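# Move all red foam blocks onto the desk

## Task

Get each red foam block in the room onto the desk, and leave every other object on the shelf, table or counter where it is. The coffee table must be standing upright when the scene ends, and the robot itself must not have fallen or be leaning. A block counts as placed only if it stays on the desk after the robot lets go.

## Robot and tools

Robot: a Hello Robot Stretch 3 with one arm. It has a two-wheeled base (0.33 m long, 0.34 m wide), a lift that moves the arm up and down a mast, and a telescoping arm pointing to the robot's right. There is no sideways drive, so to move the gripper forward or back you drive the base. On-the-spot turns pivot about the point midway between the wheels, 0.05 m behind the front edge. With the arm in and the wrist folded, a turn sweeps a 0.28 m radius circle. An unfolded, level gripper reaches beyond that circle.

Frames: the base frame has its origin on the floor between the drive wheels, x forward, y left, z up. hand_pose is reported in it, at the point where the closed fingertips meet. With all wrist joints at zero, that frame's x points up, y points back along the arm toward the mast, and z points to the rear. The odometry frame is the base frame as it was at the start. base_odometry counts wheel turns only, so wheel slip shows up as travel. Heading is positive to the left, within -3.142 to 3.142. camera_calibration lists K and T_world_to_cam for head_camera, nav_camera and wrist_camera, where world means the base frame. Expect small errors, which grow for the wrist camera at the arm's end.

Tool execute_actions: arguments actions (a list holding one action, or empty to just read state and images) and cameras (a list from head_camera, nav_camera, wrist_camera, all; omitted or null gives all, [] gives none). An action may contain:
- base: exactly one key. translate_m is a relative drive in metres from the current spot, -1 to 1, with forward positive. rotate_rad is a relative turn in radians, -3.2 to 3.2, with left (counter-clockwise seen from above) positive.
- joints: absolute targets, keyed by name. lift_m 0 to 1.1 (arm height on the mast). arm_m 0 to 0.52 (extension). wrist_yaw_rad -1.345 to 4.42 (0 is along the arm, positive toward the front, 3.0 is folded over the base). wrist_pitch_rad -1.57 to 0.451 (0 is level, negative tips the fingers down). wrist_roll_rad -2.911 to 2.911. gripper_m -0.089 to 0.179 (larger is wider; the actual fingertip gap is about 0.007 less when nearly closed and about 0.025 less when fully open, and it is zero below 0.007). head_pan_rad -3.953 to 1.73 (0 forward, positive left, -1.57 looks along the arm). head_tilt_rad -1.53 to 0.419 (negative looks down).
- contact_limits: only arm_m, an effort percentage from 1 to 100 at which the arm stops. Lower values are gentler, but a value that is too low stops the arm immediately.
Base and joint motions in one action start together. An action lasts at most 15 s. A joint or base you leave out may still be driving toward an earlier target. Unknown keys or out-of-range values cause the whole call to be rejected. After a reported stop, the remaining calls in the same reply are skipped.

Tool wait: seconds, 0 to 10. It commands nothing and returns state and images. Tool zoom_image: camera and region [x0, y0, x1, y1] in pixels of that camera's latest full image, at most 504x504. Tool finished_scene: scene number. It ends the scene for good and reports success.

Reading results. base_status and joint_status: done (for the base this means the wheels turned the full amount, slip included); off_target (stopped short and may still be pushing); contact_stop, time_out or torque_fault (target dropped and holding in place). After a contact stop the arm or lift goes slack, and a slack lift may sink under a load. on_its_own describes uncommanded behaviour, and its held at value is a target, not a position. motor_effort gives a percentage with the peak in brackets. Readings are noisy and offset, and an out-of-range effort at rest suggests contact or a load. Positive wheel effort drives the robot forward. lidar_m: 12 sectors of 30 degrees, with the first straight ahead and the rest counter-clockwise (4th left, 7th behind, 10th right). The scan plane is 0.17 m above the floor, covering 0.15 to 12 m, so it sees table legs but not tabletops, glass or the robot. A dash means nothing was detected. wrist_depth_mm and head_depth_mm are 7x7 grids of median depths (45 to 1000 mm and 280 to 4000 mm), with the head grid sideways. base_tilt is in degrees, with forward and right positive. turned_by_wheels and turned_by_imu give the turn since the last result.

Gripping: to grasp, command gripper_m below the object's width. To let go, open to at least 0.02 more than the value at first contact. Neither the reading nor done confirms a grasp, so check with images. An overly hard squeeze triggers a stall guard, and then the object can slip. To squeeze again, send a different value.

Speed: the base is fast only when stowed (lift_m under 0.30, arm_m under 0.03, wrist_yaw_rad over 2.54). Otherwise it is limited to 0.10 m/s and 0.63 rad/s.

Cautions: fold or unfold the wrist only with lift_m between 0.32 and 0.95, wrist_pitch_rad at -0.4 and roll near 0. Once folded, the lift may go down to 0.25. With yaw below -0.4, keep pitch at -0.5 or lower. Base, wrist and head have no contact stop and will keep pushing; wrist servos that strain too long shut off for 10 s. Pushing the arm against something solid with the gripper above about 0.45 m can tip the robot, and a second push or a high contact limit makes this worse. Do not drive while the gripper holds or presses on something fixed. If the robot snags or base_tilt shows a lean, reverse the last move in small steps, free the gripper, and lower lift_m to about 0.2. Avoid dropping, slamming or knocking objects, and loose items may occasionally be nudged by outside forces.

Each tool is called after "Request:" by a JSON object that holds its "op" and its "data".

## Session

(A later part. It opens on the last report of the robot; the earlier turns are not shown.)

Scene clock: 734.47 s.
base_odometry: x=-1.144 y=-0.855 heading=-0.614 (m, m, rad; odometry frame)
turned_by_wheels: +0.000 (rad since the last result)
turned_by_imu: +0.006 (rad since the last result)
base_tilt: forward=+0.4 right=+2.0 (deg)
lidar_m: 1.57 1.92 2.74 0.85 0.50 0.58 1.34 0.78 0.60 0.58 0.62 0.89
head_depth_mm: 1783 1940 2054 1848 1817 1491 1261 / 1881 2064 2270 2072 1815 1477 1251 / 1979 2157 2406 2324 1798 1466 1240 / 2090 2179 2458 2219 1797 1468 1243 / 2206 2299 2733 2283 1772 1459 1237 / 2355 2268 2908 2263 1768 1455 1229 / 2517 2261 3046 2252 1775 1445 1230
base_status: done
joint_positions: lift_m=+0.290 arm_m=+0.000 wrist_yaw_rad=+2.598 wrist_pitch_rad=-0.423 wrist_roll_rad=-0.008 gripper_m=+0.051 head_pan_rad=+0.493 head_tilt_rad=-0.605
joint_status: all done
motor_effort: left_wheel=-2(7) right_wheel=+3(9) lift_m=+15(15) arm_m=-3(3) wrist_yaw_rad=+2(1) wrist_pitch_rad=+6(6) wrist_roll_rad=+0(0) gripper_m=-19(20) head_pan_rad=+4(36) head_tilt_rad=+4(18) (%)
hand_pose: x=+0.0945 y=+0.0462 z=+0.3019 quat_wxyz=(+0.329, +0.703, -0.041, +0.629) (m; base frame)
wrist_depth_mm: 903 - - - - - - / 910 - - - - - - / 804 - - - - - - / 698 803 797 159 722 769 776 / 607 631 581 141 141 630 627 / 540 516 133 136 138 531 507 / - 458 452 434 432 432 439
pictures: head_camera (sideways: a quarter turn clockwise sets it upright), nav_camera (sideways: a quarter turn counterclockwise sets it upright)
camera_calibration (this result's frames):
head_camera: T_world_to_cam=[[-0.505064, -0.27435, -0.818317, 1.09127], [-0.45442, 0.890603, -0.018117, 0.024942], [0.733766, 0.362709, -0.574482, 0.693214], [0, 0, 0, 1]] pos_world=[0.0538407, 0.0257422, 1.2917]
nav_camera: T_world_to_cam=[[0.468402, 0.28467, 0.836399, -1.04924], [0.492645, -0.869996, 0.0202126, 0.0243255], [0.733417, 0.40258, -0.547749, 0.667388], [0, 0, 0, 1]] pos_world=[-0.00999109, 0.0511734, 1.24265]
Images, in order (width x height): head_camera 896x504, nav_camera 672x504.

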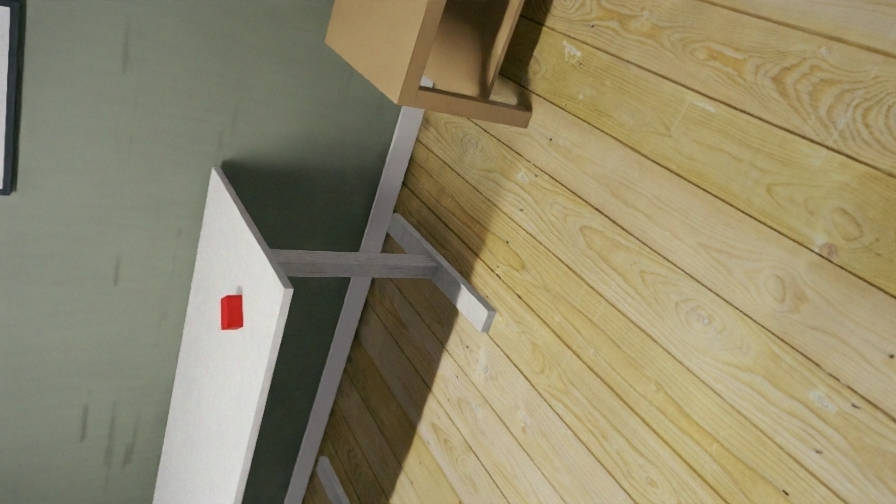

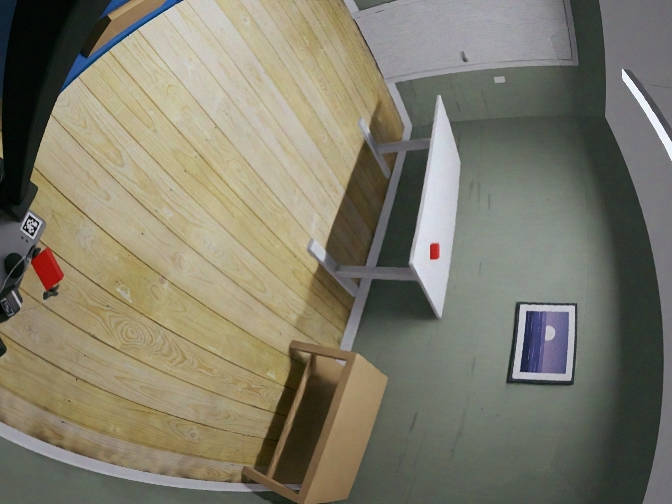

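Request:
{"op": "execute_actions", "data": {"actions": [{"base": {"rotate_rad": 0.96}, "joints": {"head_pan_rad": 0.0}}], "cameras": []}}

Request:
{"op": "execute_actions", "data": {"actions": [{"base": {"translate_m": 1.0}}], "cameras": []}}

Request:
{"op": "execute_actions", "data": {"actions": [{"base": {"translate_m": 0.6}}], "cameras": []}}

Request:
{"op": "execute_actions", "data": {"actions": [{"base": {"rotate_rad": 0.56}, "joints": {"head_pan_rad": -1.57, "head_tilt_rad": -0.7, "lift_m": 0.9}}], "cameras": ["head_camera", "nav_camera"]}}

Scene clock: 750.97 s.
base_odometry: x=-1.144 y=-0.855 heading=+0.346 (m, m, rad; odometry frame)
turned_by_wheels: +0.960 (rad since the last result)
turned_by_imu: +0.950 (rad since the last result)
base_tilt: forward=+0.4 right=+2.1 (deg)
lidar_m: 2.75 1.17 0.46 0.53 1.34 0.85 0.61 0.58 0.60 0.81 1.56 1.57
head_depth_mm: 2371 2382 2644 2358 1826 1489 1254 / 2605 2408 2954 2342 1812 1476 1253 / 2921 2607 3092 2318 1787 1469 1250 / 3297 3464 3040 2305 1790 1465 1244 / 3108 3397 3205 2286 1781 1468 1239 / 2942 3234 3163 2272 1778 1455 1230 / 2790 3034 3131 2255 1769 1443 1227
base_status: done
joint_positions: lift_m=+0.290 arm_m=+0.000 wrist_yaw_rad=+2.598 wrist_pitch_rad=-0.423 wrist_roll_rad=-0.008 gripper_m=+0.051 head_pan_rad=+0.007 head_tilt_rad=-0.605
joint_status: all done
motor_effort: left_wheel=-2(10) right_wheel=+2(10) lift_m=+15(15) arm_m=-2(3) wrist_yaw_rad=+1(1) wrist_pitch_rad=+6(6) wrist_roll_rad=+1(0) gripper_m=-19(19) head_pan_rad=-5(38) head_tilt_rad=+4(3) (%)
hand_pose: x=+0.0945 y=+0.0462 z=+0.3019 quat_wxyz=(+0.329, +0.703, -0.041, +0.629) (m; base frame)
wrist_depth_mm: - 560 464 792 - - - / - 618 507 808 - - - / - 735 572 833 - - - / 809 763 645 160 707 778 788 / 640 630 582 142 141 614 618 / 533 515 134 136 138 521 511 / - 455 454 440 440 423 439
pictures: none
No camera images: the call's "cameras" was empty. Leave "cameras" out to get every camera's image.

Scene clock: 756.07 s.
base_odometry: x=-0.203 y=-0.516 heading=+0.346 (m, m, rad; odometry frame)
turned_by_wheels: +0.000 (rad since the last result)
turned_by_imu: +0.006 (rad since the last result)
base_tilt: forward=+0.3 right=+2.1 (deg)
lidar_m: 1.75 2.30 1.17 0.82 0.80 0.89 1.50 1.44 1.49 1.10 1.14 1.64
head_depth_mm: 1753 1871 1452 1178 1820 1487 1260 / 1955 2040 1439 2179 1801 1479 1253 / 2231 2349 1517 2156 1806 1468 1248 / 2375 2652 1700 2305 1801 1473 1242 / 2256 2494 2735 2289 1770 1458 1236 / 2111 2351 2565 2270 1773 1454 1229 / 1993 2173 2399 2257 1761 1446 1230
base_status: done
joint_positions: lift_m=+0.290 arm_m=+0.000 wrist_yaw_rad=+2.598 wrist_pitch_rad=-0.423 wrist_roll_rad=-0.008 gripper_m=+0.051 head_pan_rad=+0.007 head_tilt_rad=-0.605
joint_status: not commanded
motor_effort: left_wheel=-2(9) right_wheel=+2(10) lift_m=+15(15) arm_m=-3(3) wrist_yaw_rad=+1(2) wrist_pitch_rad=+6(6) wrist_roll_rad=+0(0) gripper_m=-19(19) head_pan_rad=-3(4) head_tilt_rad=+3(3) (%)
hand_pose: x=+0.0945 y=+0.0462 z=+0.3019 quat_wxyz=(+0.329, +0.703, -0.041, +0.629) (m; base frame)
wrist_depth_mm: 736 - - - - - - / 771 825 - - - - - / 676 847 - - - - - / 692 802 794 160 695 796 784 / 632 641 576 142 141 619 614 / 535 522 134 136 138 528 520 / - 457 443 446 435 426 434
pictures: none
No camera images: the call's "cameras" was empty. Leave "cameras" out to get every camera's image.

Scene clock: 759.70 s.
base_odometry: x=+0.361 y=-0.313 heading=+0.346 (m, m, rad; odometry frame)
turned_by_wheels: +0.000 (rad since the last result)
turned_by_imu: +0.003 (rad since the last result)
base_tilt: forward=+0.4 right=+2.1 (deg)
lidar_m: 1.16 1.80 1.59 1.15 1.12 1.14 2.03 1.95 1.19 0.90 1.28 1.31
head_depth_mm: 1411 1493 1444 1032 801 1377 1253 / 1572 1692 1446 1027 825 1488 1244 / 1782 1937 1967 1018 1597 1467 1240 / 1838 2053 2240 1100 1802 1472 1246 / 1726 1921 2146 2128 1781 1459 1237 / 1620 1795 1975 2147 1772 1452 1231 / 1542 1670 1851 2039 1776 1442 1228
base_status: done
joint_positions: lift_m=+0.290 arm_m=+0.000 wrist_yaw_rad=+2.598 wrist_pitch_rad=-0.423 wrist_roll_rad=-0.008 gripper_m=+0.051 head_pan_rad=+0.007 head_tilt_rad=-0.605
joint_status: not commanded
motor_effort: left_wheel=-2(8) right_wheel=+3(10) lift_m=+15(15) arm_m=-3(3) wrist_yaw_rad=+1(1) wrist_pitch_rad=+7(7) wrist_roll_rad=+0(1) gripper_m=-19(19) head_pan_rad=-5(3) head_tilt_rad=+4(1) (%)
hand_pose: x=+0.0945 y=+0.0462 z=+0.3019 quat_wxyz=(+0.329, +0.703, -0.041, +0.629) (m; base frame)
wrist_depth_mm: 903 - - - - - - / 924 - - - - - - / 924 - - - - - - / 786 797 790 160 710 794 784 / 634 639 585 142 142 632 605 / 536 521 134 135 138 531 520 / - 454 451 443 437 432 434
pictures: none
No camera images: the call's "cameras" was empty. Leave "cameras" out to get every camera's image.

Scene clock: 766.07 s.
base_odometry: x=+0.361 y=-0.313 heading=+0.906 (m, m, rad; odometry frame)
turned_by_wheels: +0.560 (rad since the last result)
turned_by_imu: +0.555 (rad since the last result)
base_tilt: forward=+0.3 right=+2.1 (deg)
lidar_m: 1.80 1.57 1.16 1.08 1.15 2.02 1.96 1.19 0.90 1.28 1.16 1.15
head_depth_mm: 1085 1210 1200 867 755 - 1148 / 1081 1219 1194 902 752 - 1158 / 1083 1215 1188 901 748 - - / 1084 1213 1177 895 744 - - / 1083 1222 1169 890 740 - 1169 / 1085 1218 1152 885 736 1402 1186 / 1085 1215 1153 881 732 1369 1178
base_status: done
joint_positions: lift_m=+0.900 arm_m=+0.000 wrist_yaw_rad=+2.598 wrist_pitch_rad=-0.423 wrist_roll_rad=-0.008 gripper_m=+0.051 head_pan_rad=-1.563 head_tilt_rad=-0.692
joint_status: all done
motor_effort: left_wheel=-2(9) right_wheel=+2(10) lift_m=+29(30) arm_m=-3(3) wrist_yaw_rad=+1(1) wrist_pitch_rad=+6(6) wrist_roll_rad=+0(0) gripper_m=-20(20) head_pan_rad=-4(46) head_tilt_rad=-5(21) (%)
hand_pose: x=+0.0945 y=+0.0462 z=+0.9111 quat_wxyz=(+0.329, +0.703, -0.041, +0.629) (m; base frame)
wrist_depth_mm: - - - - - - - / - - - - - - - / 970 - - - - - - / - - - 160 - - - / - - - 142 141 - - / - - 134 135 138 - - / - - - - - - -
pictures: head_camera (sideways: a quarter turn clockwise sets it upright), nav_camera (sideways: a quarter turn counterclockwise sets it upright)
camera_calibration (this result's frames):
head_camera: T_world_to_cam=[[-0.00777861, 0.643175, -0.76568, 1.01962], [0.999736, -0.0115634, -0.0198697, 0.0183512], [-0.0216335, -0.765632, -0.642915, 0.786846], [0, 0, 0, 1]] pos_world=[0.00660715, -0.05315, 1.28694]
nav_camera: T_world_to_cam=[[0.0340141, -0.617214, 0.786059, -0.980964], [-0.999326, -0.031879, 0.018211, 0.0360345], [0.0138187, -0.786149, -0.617883, 0.763018], [0, 0, 0, 1]] pos_world=[0.0588328, -0.00447016, 1.2419]
Images, in order (width x height): head_camera 896x504, nav_camera 672x504.

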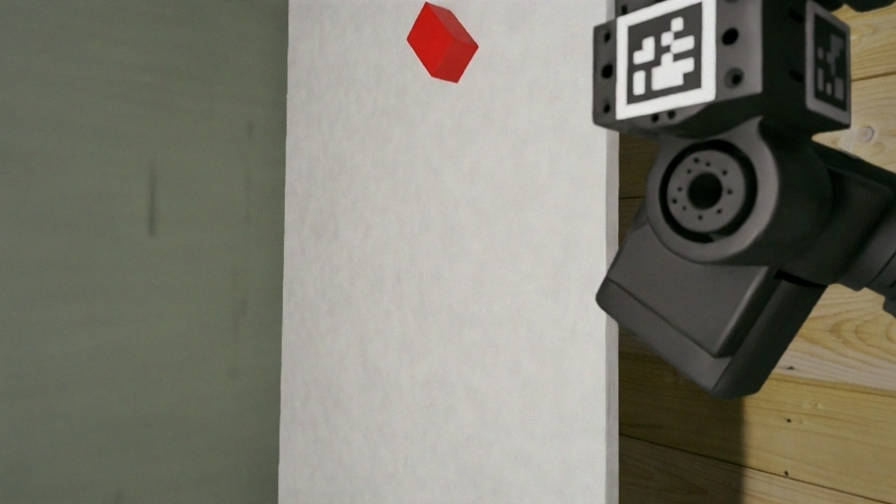

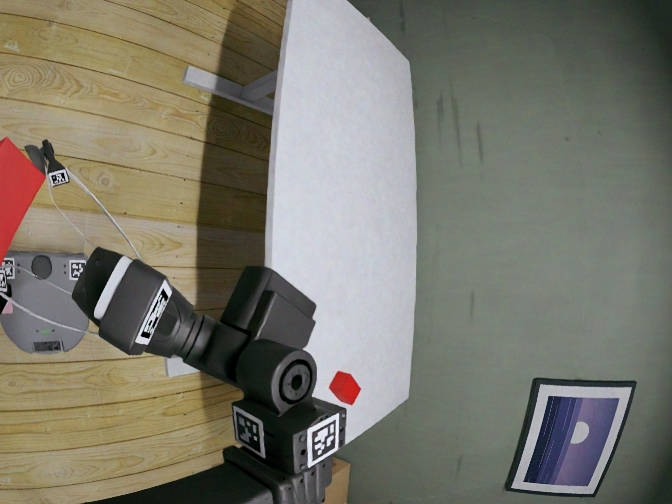

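Request:
{"op": "execute_actions", "data": {"actions": [{"joints": {"wrist_yaw_rad": 0.0}}], "cameras": []}}

Request:
{"op": "execute_actions", "data": {"actions": [{"joints": {"wrist_pitch_rad": -0.8, "arm_m": 0.40}}], "cameras": []}}

Request:
{"op": "execute_actions", "data": {"actions": [{"joints": {"lift_m": 0.815}}], "cameras": ["head_camera", "wrist_camera"]}}

Scene clock: 787.07 s.
base_odometry: x=+0.361 y=-0.313 heading=+0.906 (m, m, rad; odometry frame)
turned_by_wheels: +0.000 (rad since the last result)
turned_by_imu: +0.000 (rad since the last result)
base_tilt: forward=+0.3 right=+2.1 (deg)
lidar_m: 1.80 1.57 1.16 1.08 1.15 2.02 1.96 1.19 0.90 1.28 1.16 1.16
head_depth_mm: 1081 1222 1209 867 757 - - / 1082 1213 1191 906 753 - - / 1085 1219 1185 899 769 - - / 1087 1221 1174 895 - - - / 1082 1216 1166 891 718 1376 1187 / 1084 1219 1156 884 738 1374 1190 / 1087 1218 1152 881 731 1375 1184
base_status: not commanded
joint_positions: lift_m=+0.900 arm_m=+0.000 wrist_yaw_rad=+0.003 wrist_pitch_rad=-0.423 wrist_roll_rad=-0.008 gripper_m=+0.051 head_pan_rad=-1.563 head_tilt_rad=-0.692
joint_status: all done
motor_effort: left_wheel=-2(1) right_wheel=+2(2) lift_m=+29(29) arm_m=-2(2) wrist_yaw_rad=-3(2) wrist_pitch_rad=+6(6) wrist_roll_rad=+0(0) gripper_m=-20(19) head_pan_rad=-3(4) head_tilt_rad=-5(5) (%)
hand_pose: x=-0.0208 y=-0.3690 z=+0.9111 quat_wxyz=(+0.695, +0.150, -0.688, -0.147) (m; base frame)
wrist_depth_mm: 958 936 924 899 875 864 863 / - - - 965 979 940 918 / 823 808 812 784 786 799 - / 584 581 587 159 527 534 608 / 470 468 428 143 141 456 455 / 386 385 134 136 138 384 381 / - - - - - - 348
pictures: none
No camera images: the call's "cameras" was empty. Leave "cameras" out to get every camera's image.

Scene clock: 791.20 s.
base_odometry: x=+0.361 y=-0.313 heading=+0.906 (m, m, rad; odometry frame)
turned_by_wheels: +0.000 (rad since the last result)
turned_by_imu: +0.000 (rad since the last result)
base_tilt: forward=+0.3 right=+2.1 (deg)
lidar_m: 1.80 1.57 1.16 1.08 1.15 2.01 1.95 1.19 0.90 1.28 1.16 1.15
head_depth_mm: 1083 1217 1264 - - 1372 1194 / 1078 1190 - 875 752 1366 1198 / 1082 1170 1084 899 748 1382 1199 / 1085 1194 - 869 743 1381 1197 / 1086 1216 1163 888 741 1379 1190 / 1088 1219 1157 886 736 1371 1182 / 1083 1215 1152 878 736 1370 1181
base_status: not commanded
joint_positions: lift_m=+0.900 arm_m=+0.400 wrist_yaw_rad=+0.001 wrist_pitch_rad=-0.812 wrist_roll_rad=-0.008 gripper_m=+0.051 head_pan_rad=-1.563 head_tilt_rad=-0.692
joint_status: all done
motor_effort: left_wheel=-2(2) right_wheel=+3(2) lift_m=+29(29) arm_m=+1(3) wrist_yaw_rad=-1(2) wrist_pitch_rad=+3(7) wrist_roll_rad=+0(1) gripper_m=-19(19) head_pan_rad=-4(4) head_tilt_rad=-5(4) (%)
hand_pose: x=-0.0214 y=-0.7036 z=+0.8358 quat_wxyz=(+0.653, +0.281, -0.647, -0.278) (m; base frame)
wrist_depth_mm: 541 538 526 521 514 509 501 / 446 438 443 435 437 426 433 / 385 381 379 383 373 373 368 / 338 334 334 159 313 329 327 / 301 301 287 142 141 293 290 / 275 272 134 136 138 267 264 / 249 249 243 243 243 238 239
pictures: none
No camera images: the call's "cameras" was empty. Leave "cameras" out to get every camera's image.

Scene clock: 792.80 s.
base_odometry: x=+0.361 y=-0.313 heading=+0.906 (m, m, rad; odometry frame)
turned_by_wheels: +0.000 (rad since the last result)
turned_by_imu: +0.000 (rad since the last result)
base_tilt: forward=+0.3 right=+2.1 (deg)
lidar_m: 1.79 1.57 1.16 1.08 1.15 2.02 1.96 1.19 0.90 1.28 1.17 1.15
head_depth_mm: 1084 1213 1200 868 767 - - / 1086 1217 1246 - 729 1391 1206 / 1083 1223 1312 856 749 1388 1195 / 1084 1216 1280 838 743 1387 1196 / 1085 1211 1166 889 740 1381 1189 / 1087 1219 1156 884 735 1369 1183 / 1082 1222 1148 880 732 1369 1188
base_status: not commanded
joint_positions: lift_m=+0.815 arm_m=+0.400 wrist_yaw_rad=+0.001 wrist_pitch_rad=-0.812 wrist_roll_rad=-0.008 gripper_m=+0.051 head_pan_rad=-1.563 head_tilt_rad=-0.692
joint_status: all done
motor_effort: left_wheel=-2(2) right_wheel=+2(2) lift_m=+15(26) arm_m=+2(2) wrist_yaw_rad=-1(2) wrist_pitch_rad=+3(3) wrist_roll_rad=+1(0) gripper_m=-19(19) head_pan_rad=-4(4) head_tilt_rad=-5(5) (%)
hand_pose: x=-0.0214 y=-0.7035 z=+0.7516 quat_wxyz=(+0.653, +0.281, -0.646, -0.278) (m; base frame)
wrist_depth_mm: 374 365 365 361 354 353 346 / 309 307 306 303 299 299 295 / 270 265 262 261 258 257 255 / 234 233 230 160 216 226 224 / 209 209 198 142 142 201 202 / 187 186 134 136 138 185 182 / 172 171 169 169 168 163 166
pictures: head_camera (sideways: a quarter turn clockwise sets it upright), wrist_camera
camera_calibration (this result's frames):
head_camera: T_world_to_cam=[[-0.0076146, 0.643177, -0.76568, 1.01962], [0.999733, -0.0118183, -0.0198697, 0.0183512], [-0.0218288, -0.765626, -0.642915, 0.786847], [0, 0, 0, 1]] pos_world=[0.0065936, -0.0531501, 1.28694]
wrist_camera: T_world_to_cam=[[-0.999375, -0.0293342, -0.0197048, -0.0180487], [-0.0125987, 0.816732, -0.576879, 1.0425], [0.0330158, -0.57627, -0.816592, 0.373631], [0, 0, 0, 1]] pos_world=[-0.017239, -0.63666, 0.906144]
Images, in order (width x height): head_camera 896x504, wrist_camera 644x364.

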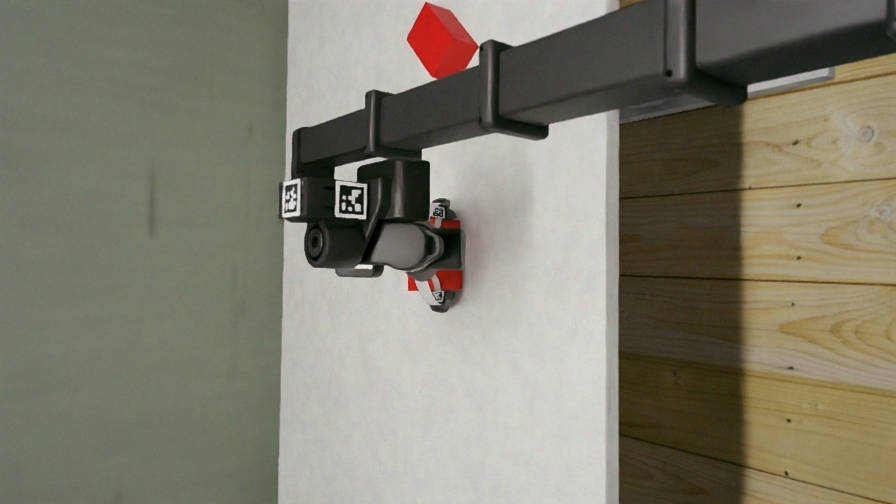

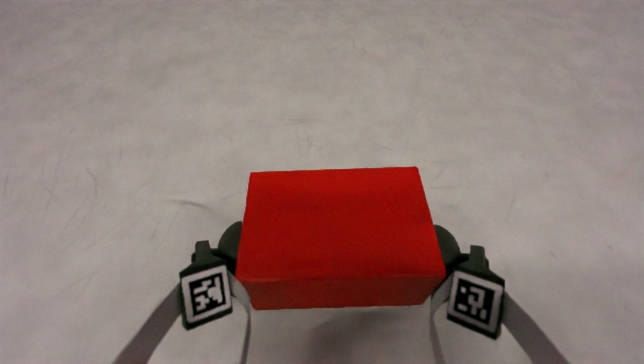

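Request:
{"op": "execute_actions", "data": {"actions": [{"joints": {"lift_m": 0.806}}], "cameras": ["wrist_camera"]}}

Scene clock: 812.90 s.
base_odometry: x=+0.361 y=-0.313 heading=+0.906 (m, m, rad; odometry frame)
turned_by_wheels: +0.000 (rad since the last result)
turned_by_imu: +0.000 (rad since the last result)
base_tilt: forward=+0.4 right=+2.1 (deg)
lidar_m: 1.79 1.57 1.16 1.08 1.15 2.02 1.96 1.19 0.89 1.28 1.16 1.16
head_depth_mm: 1080 1213 1199 867 756 - - / 1081 1215 1242 - - 1402 1198 / 1079 1215 1309 845 748 1388 1199 / 1081 1214 1286 838 745 1389 1193 / 1084 1219 1164 888 741 1382 1190 / 1087 1219 1148 885 737 1379 1189 / 1083 1220 1145 880 736 1366 1178
base_status: not commanded
joint_positions: lift_m=+0.806 arm_m=+0.400 wrist_yaw_rad=+0.001 wrist_pitch_rad=-0.812 wrist_roll_rad=-0.008 gripper_m=+0.051 head_pan_rad=-1.563 head_tilt_rad=-0.692
joint_status: all done
motor_effort: left_wheel=-2(2) right_wheel=+2(2) lift_m=+15(16) arm_m=+2(2) wrist_yaw_rad=-1(1) wrist_pitch_rad=+3(3) wrist_roll_rad=+0(0) gripper_m=-19(20) head_pan_rad=-4(4) head_tilt_rad=-7(5) (%)
hand_pose: x=-0.0214 y=-0.7035 z=+0.7426 quat_wxyz=(+0.653, +0.281, -0.646, -0.278) (m; base frame)
wrist_depth_mm: 354 351 345 344 339 336 332 / 296 293 292 288 285 283 280 / 254 253 251 247 246 242 244 / 225 223 219 160 207 215 215 / 199 197 189 142 141 192 191 / 179 178 134 136 138 175 174 / 163 162 161 160 160 156 158
pictures: wrist_camera
camera_calibration (this result's frames):
wrist_camera: T_world_to_cam=[[-0.999375, -0.0293335, -0.0197057, -0.0182249], [-0.0125988, 0.816751, -0.576853, 1.03729], [0.0330157, -0.576244, -0.81661, 0.366312], [0, 0, 0, 1]] pos_world=[-0.017239, -0.636659, 0.89714]
Images, in order (width x height): wrist_camera 644x364.

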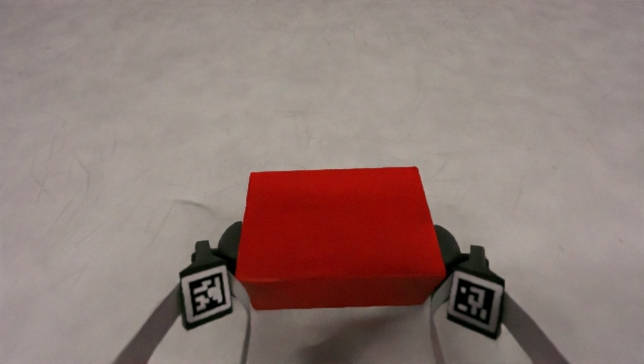

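Request:
{"op": "execute_actions", "data": {"actions": [{"joints": {"gripper_m": 0.165}}], "cameras": ["wrist_camera"]}}

Request:
{"op": "execute_actions", "data": {"actions": [{"joints": {"lift_m": 0.93}}], "cameras": ["wrist_camera"]}}

Request:
{"op": "execute_actions", "data": {"actions": [{"joints": {"arm_m": 0.0, "head_tilt_rad": -0.5}}], "cameras": ["head_camera", "nav_camera"]}}

Scene clock: 822.30 s.
base_odometry: x=+0.361 y=-0.313 heading=+0.906 (m, m, rad; odometry frame)
turned_by_wheels: +0.000 (rad since the last result)
turned_by_imu: +0.000 (rad since the last result)
base_tilt: forward=+0.4 right=+2.1 (deg)
lidar_m: 1.80 1.57 1.16 1.08 1.15 2.02 1.96 1.19 0.90 1.28 1.16 1.16
head_depth_mm: 1083 1215 1200 870 758 - - / 1086 1215 1245 - - 1397 1197 / 1079 1216 1304 844 749 1387 1199 / 1080 1220 1276 838 743 1387 1195 / 1083 1219 1161 890 740 1376 1188 / 1081 1217 1154 887 737 1377 1184 / 1085 1218 1143 878 734 1371 1182
base_status: not commanded
joint_positions: lift_m=+0.806 arm_m=+0.400 wrist_yaw_rad=+0.001 wrist_pitch_rad=-0.812 wrist_roll_rad=-0.008 gripper_m=+0.165 head_pan_rad=-1.563 head_tilt_rad=-0.692
joint_status: all done
motor_effort: left_wheel=-2(2) right_wheel=+2(2) lift_m=+15(15) arm_m=+2(2) wrist_yaw_rad=-1(1) wrist_pitch_rad=+3(3) wrist_roll_rad=-1(0) gripper_m=+2(98) head_pan_rad=-4(4) head_tilt_rad=-6(6) (%)
hand_pose: x=-0.0214 y=-0.7035 z=+0.7426 quat_wxyz=(+0.653, +0.281, -0.646, -0.278) (m; base frame)
wrist_depth_mm: 353 355 347 337 341 334 331 / 296 293 289 287 287 283 283 / 253 253 251 249 247 245 241 / 222 224 220 164 206 216 214 / 198 202 192 145 147 196 191 / 179 - 171 138 152 174 173 / - 159 162 160 160 158 159
pictures: wrist_camera
camera_calibration (this result's frames):
wrist_camera: T_world_to_cam=[[-0.999375, -0.0293321, -0.0197057, -0.0182241], [-0.0125976, 0.816751, -0.576853, 1.03729], [0.0330149, -0.576244, -0.81661, 0.366312], [0, 0, 0, 1]] pos_world=[-0.0172391, -0.636659, 0.89714]
Images, in order (width x height): wrist_camera 644x364.

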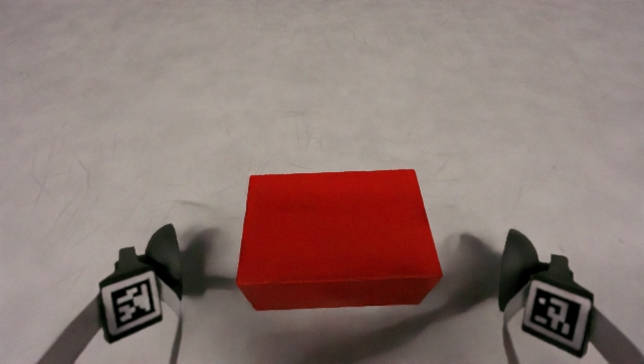

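Scene clock: 824.27 s.
base_odometry: x=+0.361 y=-0.313 heading=+0.906 (m, m, rad; odometry frame)
turned_by_wheels: +0.000 (rad since the last result)
turned_by_imu: +0.000 (rad since the last result)
base_tilt: forward=+0.3 right=+2.0 (deg)
lidar_m: 1.80 1.57 1.16 1.08 1.15 2.02 1.96 1.20 0.90 1.28 1.16 1.16
head_depth_mm: 1084 1218 - - 765 1404 1185 / 1085 1174 1142 892 749 1370 1201 / 1086 - 1134 902 750 1393 1195 / 1081 1176 1037 852 743 1381 1194 / 1081 1217 1195 890 740 1380 1187 / 1082 1221 1156 888 735 1376 1184 / 1091 1221 1151 878 734 1369 1180
base_status: not commanded
joint_positions: lift_m=+0.930 arm_m=+0.400 wrist_yaw_rad=+0.001 wrist_pitch_rad=-0.812 wrist_roll_rad=-0.008 gripper_m=+0.165 head_pan_rad=-1.563 head_tilt_rad=-0.692
joint_status: all done
motor_effort: left_wheel=-2(2) right_wheel=+2(3) lift_m=+29(29) arm_m=+1(2) wrist_yaw_rad=-1(1) wrist_pitch_rad=+3(3) wrist_roll_rad=+0(0) gripper_m=+1(0) head_pan_rad=-4(3) head_tilt_rad=-5(4) (%)
hand_pose: x=-0.0214 y=-0.7035 z=+0.8658 quat_wxyz=(+0.653, +0.281, -0.646, -0.278) (m; base frame)
wrist_depth_mm: 598 580 589 583 576 563 560 / 494 499 492 490 482 482 468 / 429 428 422 416 419 417 411 / 376 377 371 373 365 364 364 / 338 340 328 329 327 327 321 / 304 - 299 252 295 293 292 / 280 269 273 238 265 265 261
pictures: wrist_camera
camera_calibration (this result's frames):
wrist_camera: T_world_to_cam=[[-0.999375, -0.029332, -0.0197056, -0.0157967], [-0.0125976, 0.816751, -0.576853, 1.10835], [0.0330149, -0.576244, -0.81661, 0.466907], [0, 0, 0, 1]] pos_world=[-0.0172391, -0.63666, 1.02033]
Images, in order (width x height): wrist_camera 644x364.

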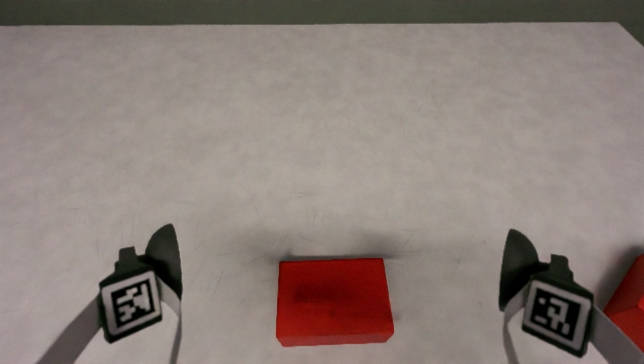

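Scene clock: 828.40 s.
base_odometry: x=+0.361 y=-0.313 heading=+0.906 (m, m, rad; odometry frame)
turned_by_wheels: +0.000 (rad since the last result)
turned_by_imu: +0.000 (rad since the last result)
base_tilt: forward=+0.3 right=+2.0 (deg)
lidar_m: 1.80 1.57 1.16 1.08 1.15 2.02 1.95 1.19 0.90 1.28 1.16 1.15
head_depth_mm: 1061 1166 1283 1220 858 767 - / 1067 1166 1276 1212 889 748 - / 1069 1163 1275 1205 890 727 - / 1065 1165 1279 1194 844 743 - / 1063 1163 1280 1193 877 697 1338 / 1069 1162 1282 1176 873 695 1315 / 1069 1164 1277 1169 869 693 1304
base_status: not commanded
joint_positions: lift_m=+0.930 arm_m=+0.000 wrist_yaw_rad=+0.001 wrist_pitch_rad=-0.812 wrist_roll_rad=-0.008 gripper_m=+0.165 head_pan_rad=-1.563 head_tilt_rad=-0.507
joint_status: all done
motor_effort: left_wheel=-2(2) right_wheel=+2(2) lift_m=+29(29) arm_m=-3(4) wrist_yaw_rad=-2(0) wrist_pitch_rad=+3(3) wrist_roll_rad=-1(0) gripper_m=+1(1) head_pan_rad=-4(3) head_tilt_rad=+4(25) (%)
hand_pose: x=-0.0214 y=-0.3041 z=+0.8658 quat_wxyz=(+0.653, +0.281, -0.646, -0.278) (m; base frame)
wrist_depth_mm: 604 602 589 557 576 554 568 / 506 495 500 476 487 477 474 / 437 423 428 424 419 415 410 / 399 395 392 391 387 383 380 / - - - - - - - / - - - - 957 - - / 913 911 920 899 900 876 888
pictures: head_camera (sideways: a quarter turn clockwise sets it upright), nav_camera (sideways: a quarter turn counterclockwise sets it upright)
camera_calibration (this result's frames):
head_camera: T_world_to_cam=[[-0.00645143, 0.491802, -0.870683, 1.15652], [0.999758, -0.0151463, -0.0159632, 0.0132695], [-0.0210384, -0.870576, -0.491585, 0.589963], [0, 0, 0, 1]] pos_world=[0.00660676, -0.0549675, 1.29719]
nav_camera: T_world_to_cam=[[0.0326687, -0.462547, 0.885993, -1.11126], [-0.999363, -0.0278632, 0.0223025, 0.0307032], [0.0143707, -0.886157, -0.463162, 0.561716], [0, 0, 0, 1]] pos_world=[0.0589148, -0.0153848, 1.24405]
Images, in order (width x height): head_camera 896x504, nav_camera 672x504.

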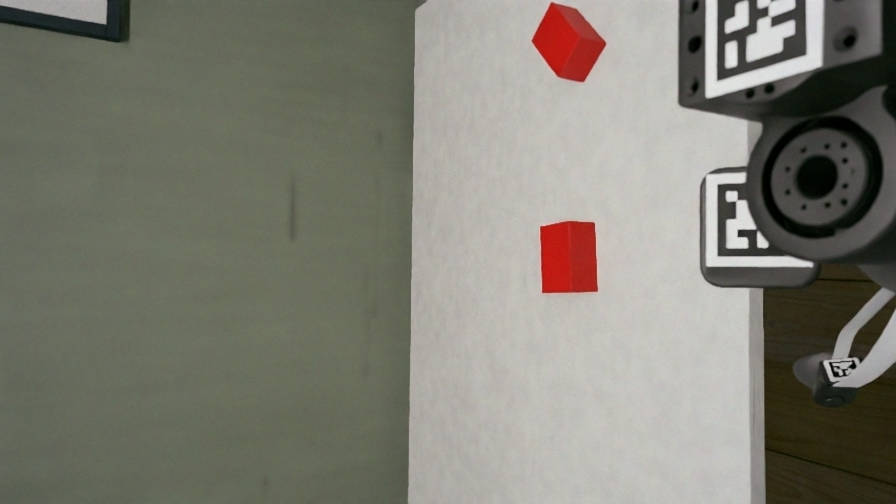

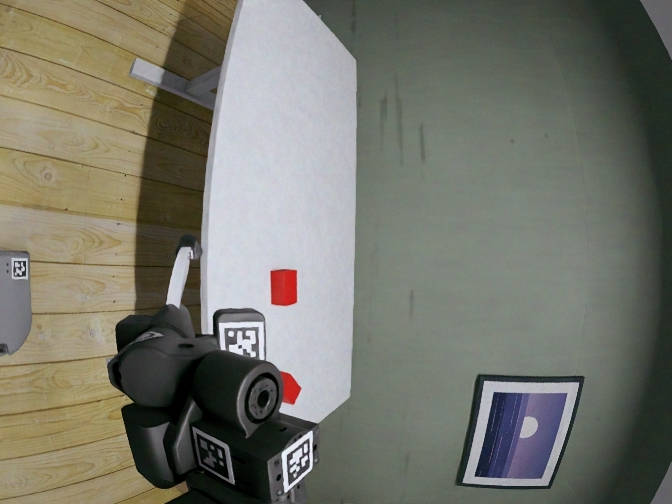

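Request:
{"op": "execute_actions", "data": {"actions": [{"joints": {"head_pan_rad": 0.0, "head_tilt_rad": -0.4}}], "cameras": ["nav_camera"]}}

Request:
{"op": "execute_actions", "data": {"actions": [{"joints": {"head_pan_rad": 1.6, "head_tilt_rad": -0.4}}], "cameras": ["nav_camera"]}}

Request:
{"op": "execute_actions", "data": {"actions": [{"joints": {"head_pan_rad": -3.1, "head_tilt_rad": -0.4}}], "cameras": ["nav_camera"]}}

Scene clock: 838.70 s.
base_odometry: x=+0.361 y=-0.313 heading=+0.906 (m, m, rad; odometry frame)
turned_by_wheels: +0.000 (rad since the last result)
turned_by_imu: +0.000 (rad since the last result)
base_tilt: forward=+0.4 right=+2.0 (deg)
lidar_m: 1.79 1.57 1.16 1.08 1.15 2.01 1.96 1.19 0.90 1.28 1.17 1.15
head_depth_mm: 1542 1646 1797 1952 2144 1753 1419 / 1541 1649 1778 1934 2103 1748 1414 / 1530 1653 1764 1937 2089 1747 1417 / 1536 1644 1785 1936 2108 1738 1409 / 1521 1632 1767 1927 2093 1734 1395 / 1542 1658 1790 1939 2069 1728 1401 / 1540 1643 1784 1939 2070 1721 1392
base_status: not commanded
joint_positions: lift_m=+0.930 arm_m=+0.000 wrist_yaw_rad=+0.001 wrist_pitch_rad=-0.812 wrist_roll_rad=-0.008 gripper_m=+0.165 head_pan_rad=-0.007 head_tilt_rad=-0.409
joint_status: all done
motor_effort: left_wheel=-2(2) right_wheel=+2(2) lift_m=+29(29) arm_m=-3(2) wrist_yaw_rad=-1(2) wrist_pitch_rad=+3(3) wrist_roll_rad=+0(1) gripper_m=+0(0) head_pan_rad=+3(44) head_tilt_rad=+4(19) (%)
hand_pose: x=-0.0214 y=-0.3041 z=+0.8658 quat_wxyz=(+0.653, +0.281, -0.646, -0.278) (m; base frame)
wrist_depth_mm: 611 596 594 562 574 554 567 / 503 501 496 478 481 479 476 / 430 425 425 421 418 416 415 / 400 396 390 386 385 384 379 / - - - - - - - / - - - - 970 - - / 938 903 924 885 890 913 916
pictures: nav_camera (sideways: a quarter turn counterclockwise sets it upright)
camera_calibration (this result's frames):
nav_camera: T_world_to_cam=[[0.373744, 0.0264375, 0.927155, -1.16704], [0.0107228, -0.99965, 0.0241822, 0.0220915], [0.92747, 0.000903765, -0.373897, 0.439987], [0, 0, 0, 1]] pos_world=[0.027865, 0.0525398, 1.24601]
Images, in order (width x height): nav_camera 672x504.

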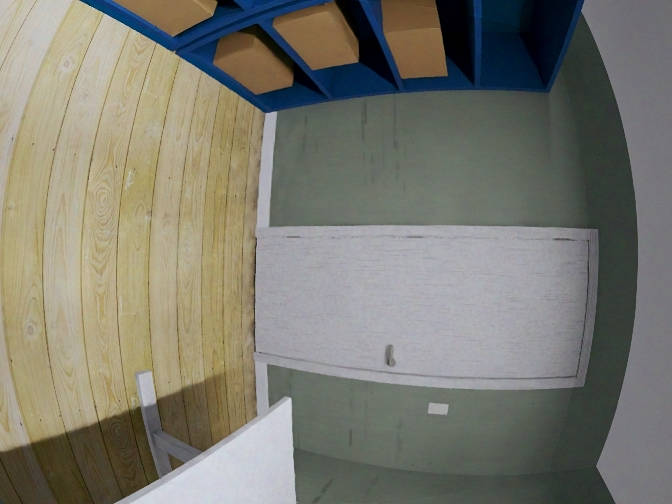

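Scene clock: 840.07 s.
base_odometry: x=+0.361 y=-0.313 heading=+0.906 (m, m, rad; odometry frame)
turned_by_wheels: +0.000 (rad since the last result)
turned_by_imu: +0.000 (rad since the last result)
base_tilt: forward=+0.3 right=+2.1 (deg)
lidar_m: 1.80 1.57 1.16 1.09 1.15 2.02 1.96 1.19 0.90 1.28 1.17 1.16
head_depth_mm: 1271 1353 1063 1630 1423 1410 1421 / 1266 1359 1079 1639 1425 1464 1405 / 1277 1395 1449 1639 1411 1639 1410 / 918 1370 1150 1604 1336 1585 1410 / 930 1099 1141 1614 1403 1570 1399 / 1270 1395 1386 1584 1386 1408 1400 / 1270 1374 1230 1228 1265 1383 -
base_status: not commanded
joint_positions: lift_m=+0.930 arm_m=+0.000 wrist_yaw_rad=+0.001 wrist_pitch_rad=-0.812 wrist_roll_rad=-0.008 gripper_m=+0.165 head_pan_rad=+1.593 head_tilt_rad=-0.409
joint_status: all done
motor_effort: left_wheel=-2(2) right_wheel=+2(2) lift_m=+29(29) arm_m=-2(2) wrist_yaw_rad=-1(1) wrist_pitch_rad=+3(3) wrist_roll_rad=+0(1) gripper_m=+1(1) head_pan_rad=+3(46) head_tilt_rad=+5(5) (%)
hand_pose: x=-0.0214 y=-0.3041 z=+0.8658 quat_wxyz=(+0.653, +0.281, -0.646, -0.278) (m; base frame)
wrist_depth_mm: 601 597 592 561 573 558 572 / 502 503 495 484 490 483 475 / 434 433 429 421 415 420 414 / 397 395 394 390 386 383 381 / - - - - - - - / - - - - 982 - - / 935 916 924 903 894 901 909
pictures: nav_camera (sideways: a quarter turn counterclockwise sets it upright)
camera_calibration (this result's frames):
nav_camera: T_world_to_cam=[[-0.0373365, 0.37274, 0.927184, -1.16457], [0.998911, 0.0399022, 0.0241836, 0.0160617], [-0.0279825, 0.927077, -0.373824, 0.44572], [0, 0, 0, 1]] pos_world=[-0.047053, 0.0202261, 1.24601]
Images, in order (width x height): nav_camera 672x504.

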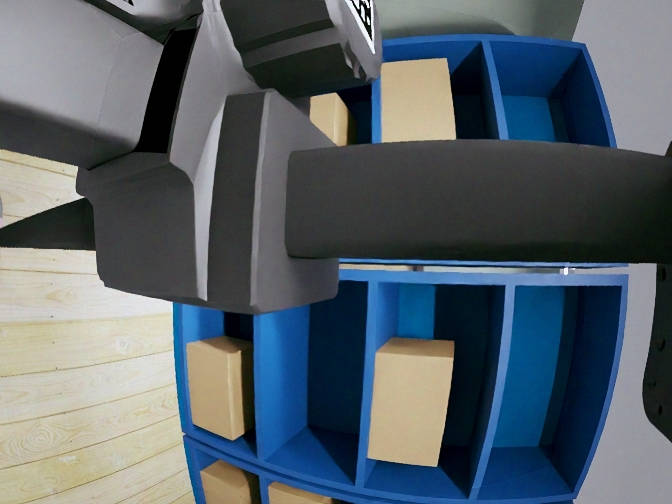

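Scene clock: 842.83 s.
base_odometry: x=+0.361 y=-0.313 heading=+0.906 (m, m, rad; odometry frame)
turned_by_wheels: +0.000 (rad since the last result)
turned_by_imu: +0.000 (rad since the last result)
base_tilt: forward=+0.3 right=+2.0 (deg)
lidar_m: 1.80 1.57 1.15 1.08 1.15 2.02 1.96 1.19 0.90 1.28 1.16 1.15
head_depth_mm: 1679 1790 1927 2098 2234 - - / 1675 1802 1938 2106 2241 - - / 1682 1790 1937 2089 2250 - - / 1679 1802 1942 2123 2241 1797 1365 / 1686 1811 1940 2127 2253 1730 1401 / 1704 1804 1953 2138 2241 1716 1401 / 1707 1829 1967 2101 2106 1727 1391
base_status: not commanded
joint_positions: lift_m=+0.930 arm_m=+0.000 wrist_yaw_rad=+0.001 wrist_pitch_rad=-0.812 wrist_roll_rad=-0.008 gripper_m=+0.165 head_pan_rad=-3.093 head_tilt_rad=-0.409
joint_status: all done
motor_effort: left_wheel=-2(2) right_wheel=+2(2) lift_m=+29(29) arm_m=-3(3) wrist_yaw_rad=-1(0) wrist_pitch_rad=+3(3) wrist_roll_rad=+0(1) gripper_m=+0(1) head_pan_rad=-4(45) head_tilt_rad=+5(5) (%)
hand_pose: x=-0.0214 y=-0.3041 z=+0.8658 quat_wxyz=(+0.653, +0.281, -0.646, -0.278) (m; base frame)
wrist_depth_mm: 596 590 591 565 582 539 569 / 503 496 488 484 485 479 477 / 435 430 426 420 420 419 414 / 396 396 395 387 386 384 378 / - - - - - - - / - - - - 976 - - / 909 936 914 895 906 885 921
pictures: nav_camera (sideways: a quarter turn counterclockwise sets it upright)
camera_calibration (this result's frames):
nav_camera: T_world_to_cam=[[-0.371603, -0.0473328, 0.927184, -1.16254], [-0.0667133, 0.997479, 0.0241836, 0.0225621], [-0.925992, -0.0528688, -0.373824, 0.451198], [0, 0, 0, 1]] pos_world=[-0.0126914, -0.053677, 1.24601]
Images, in order (width x height): nav_camera 672x504.

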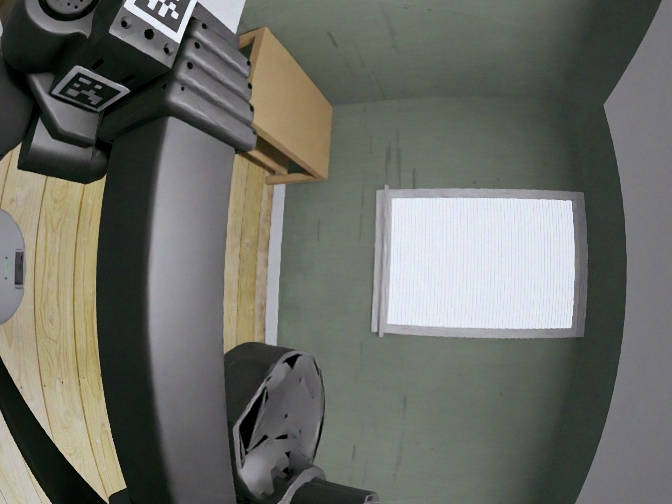

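Request:
{"op": "finished_scene", "data": {"scene": 1}}

The scene is finished: the task was done.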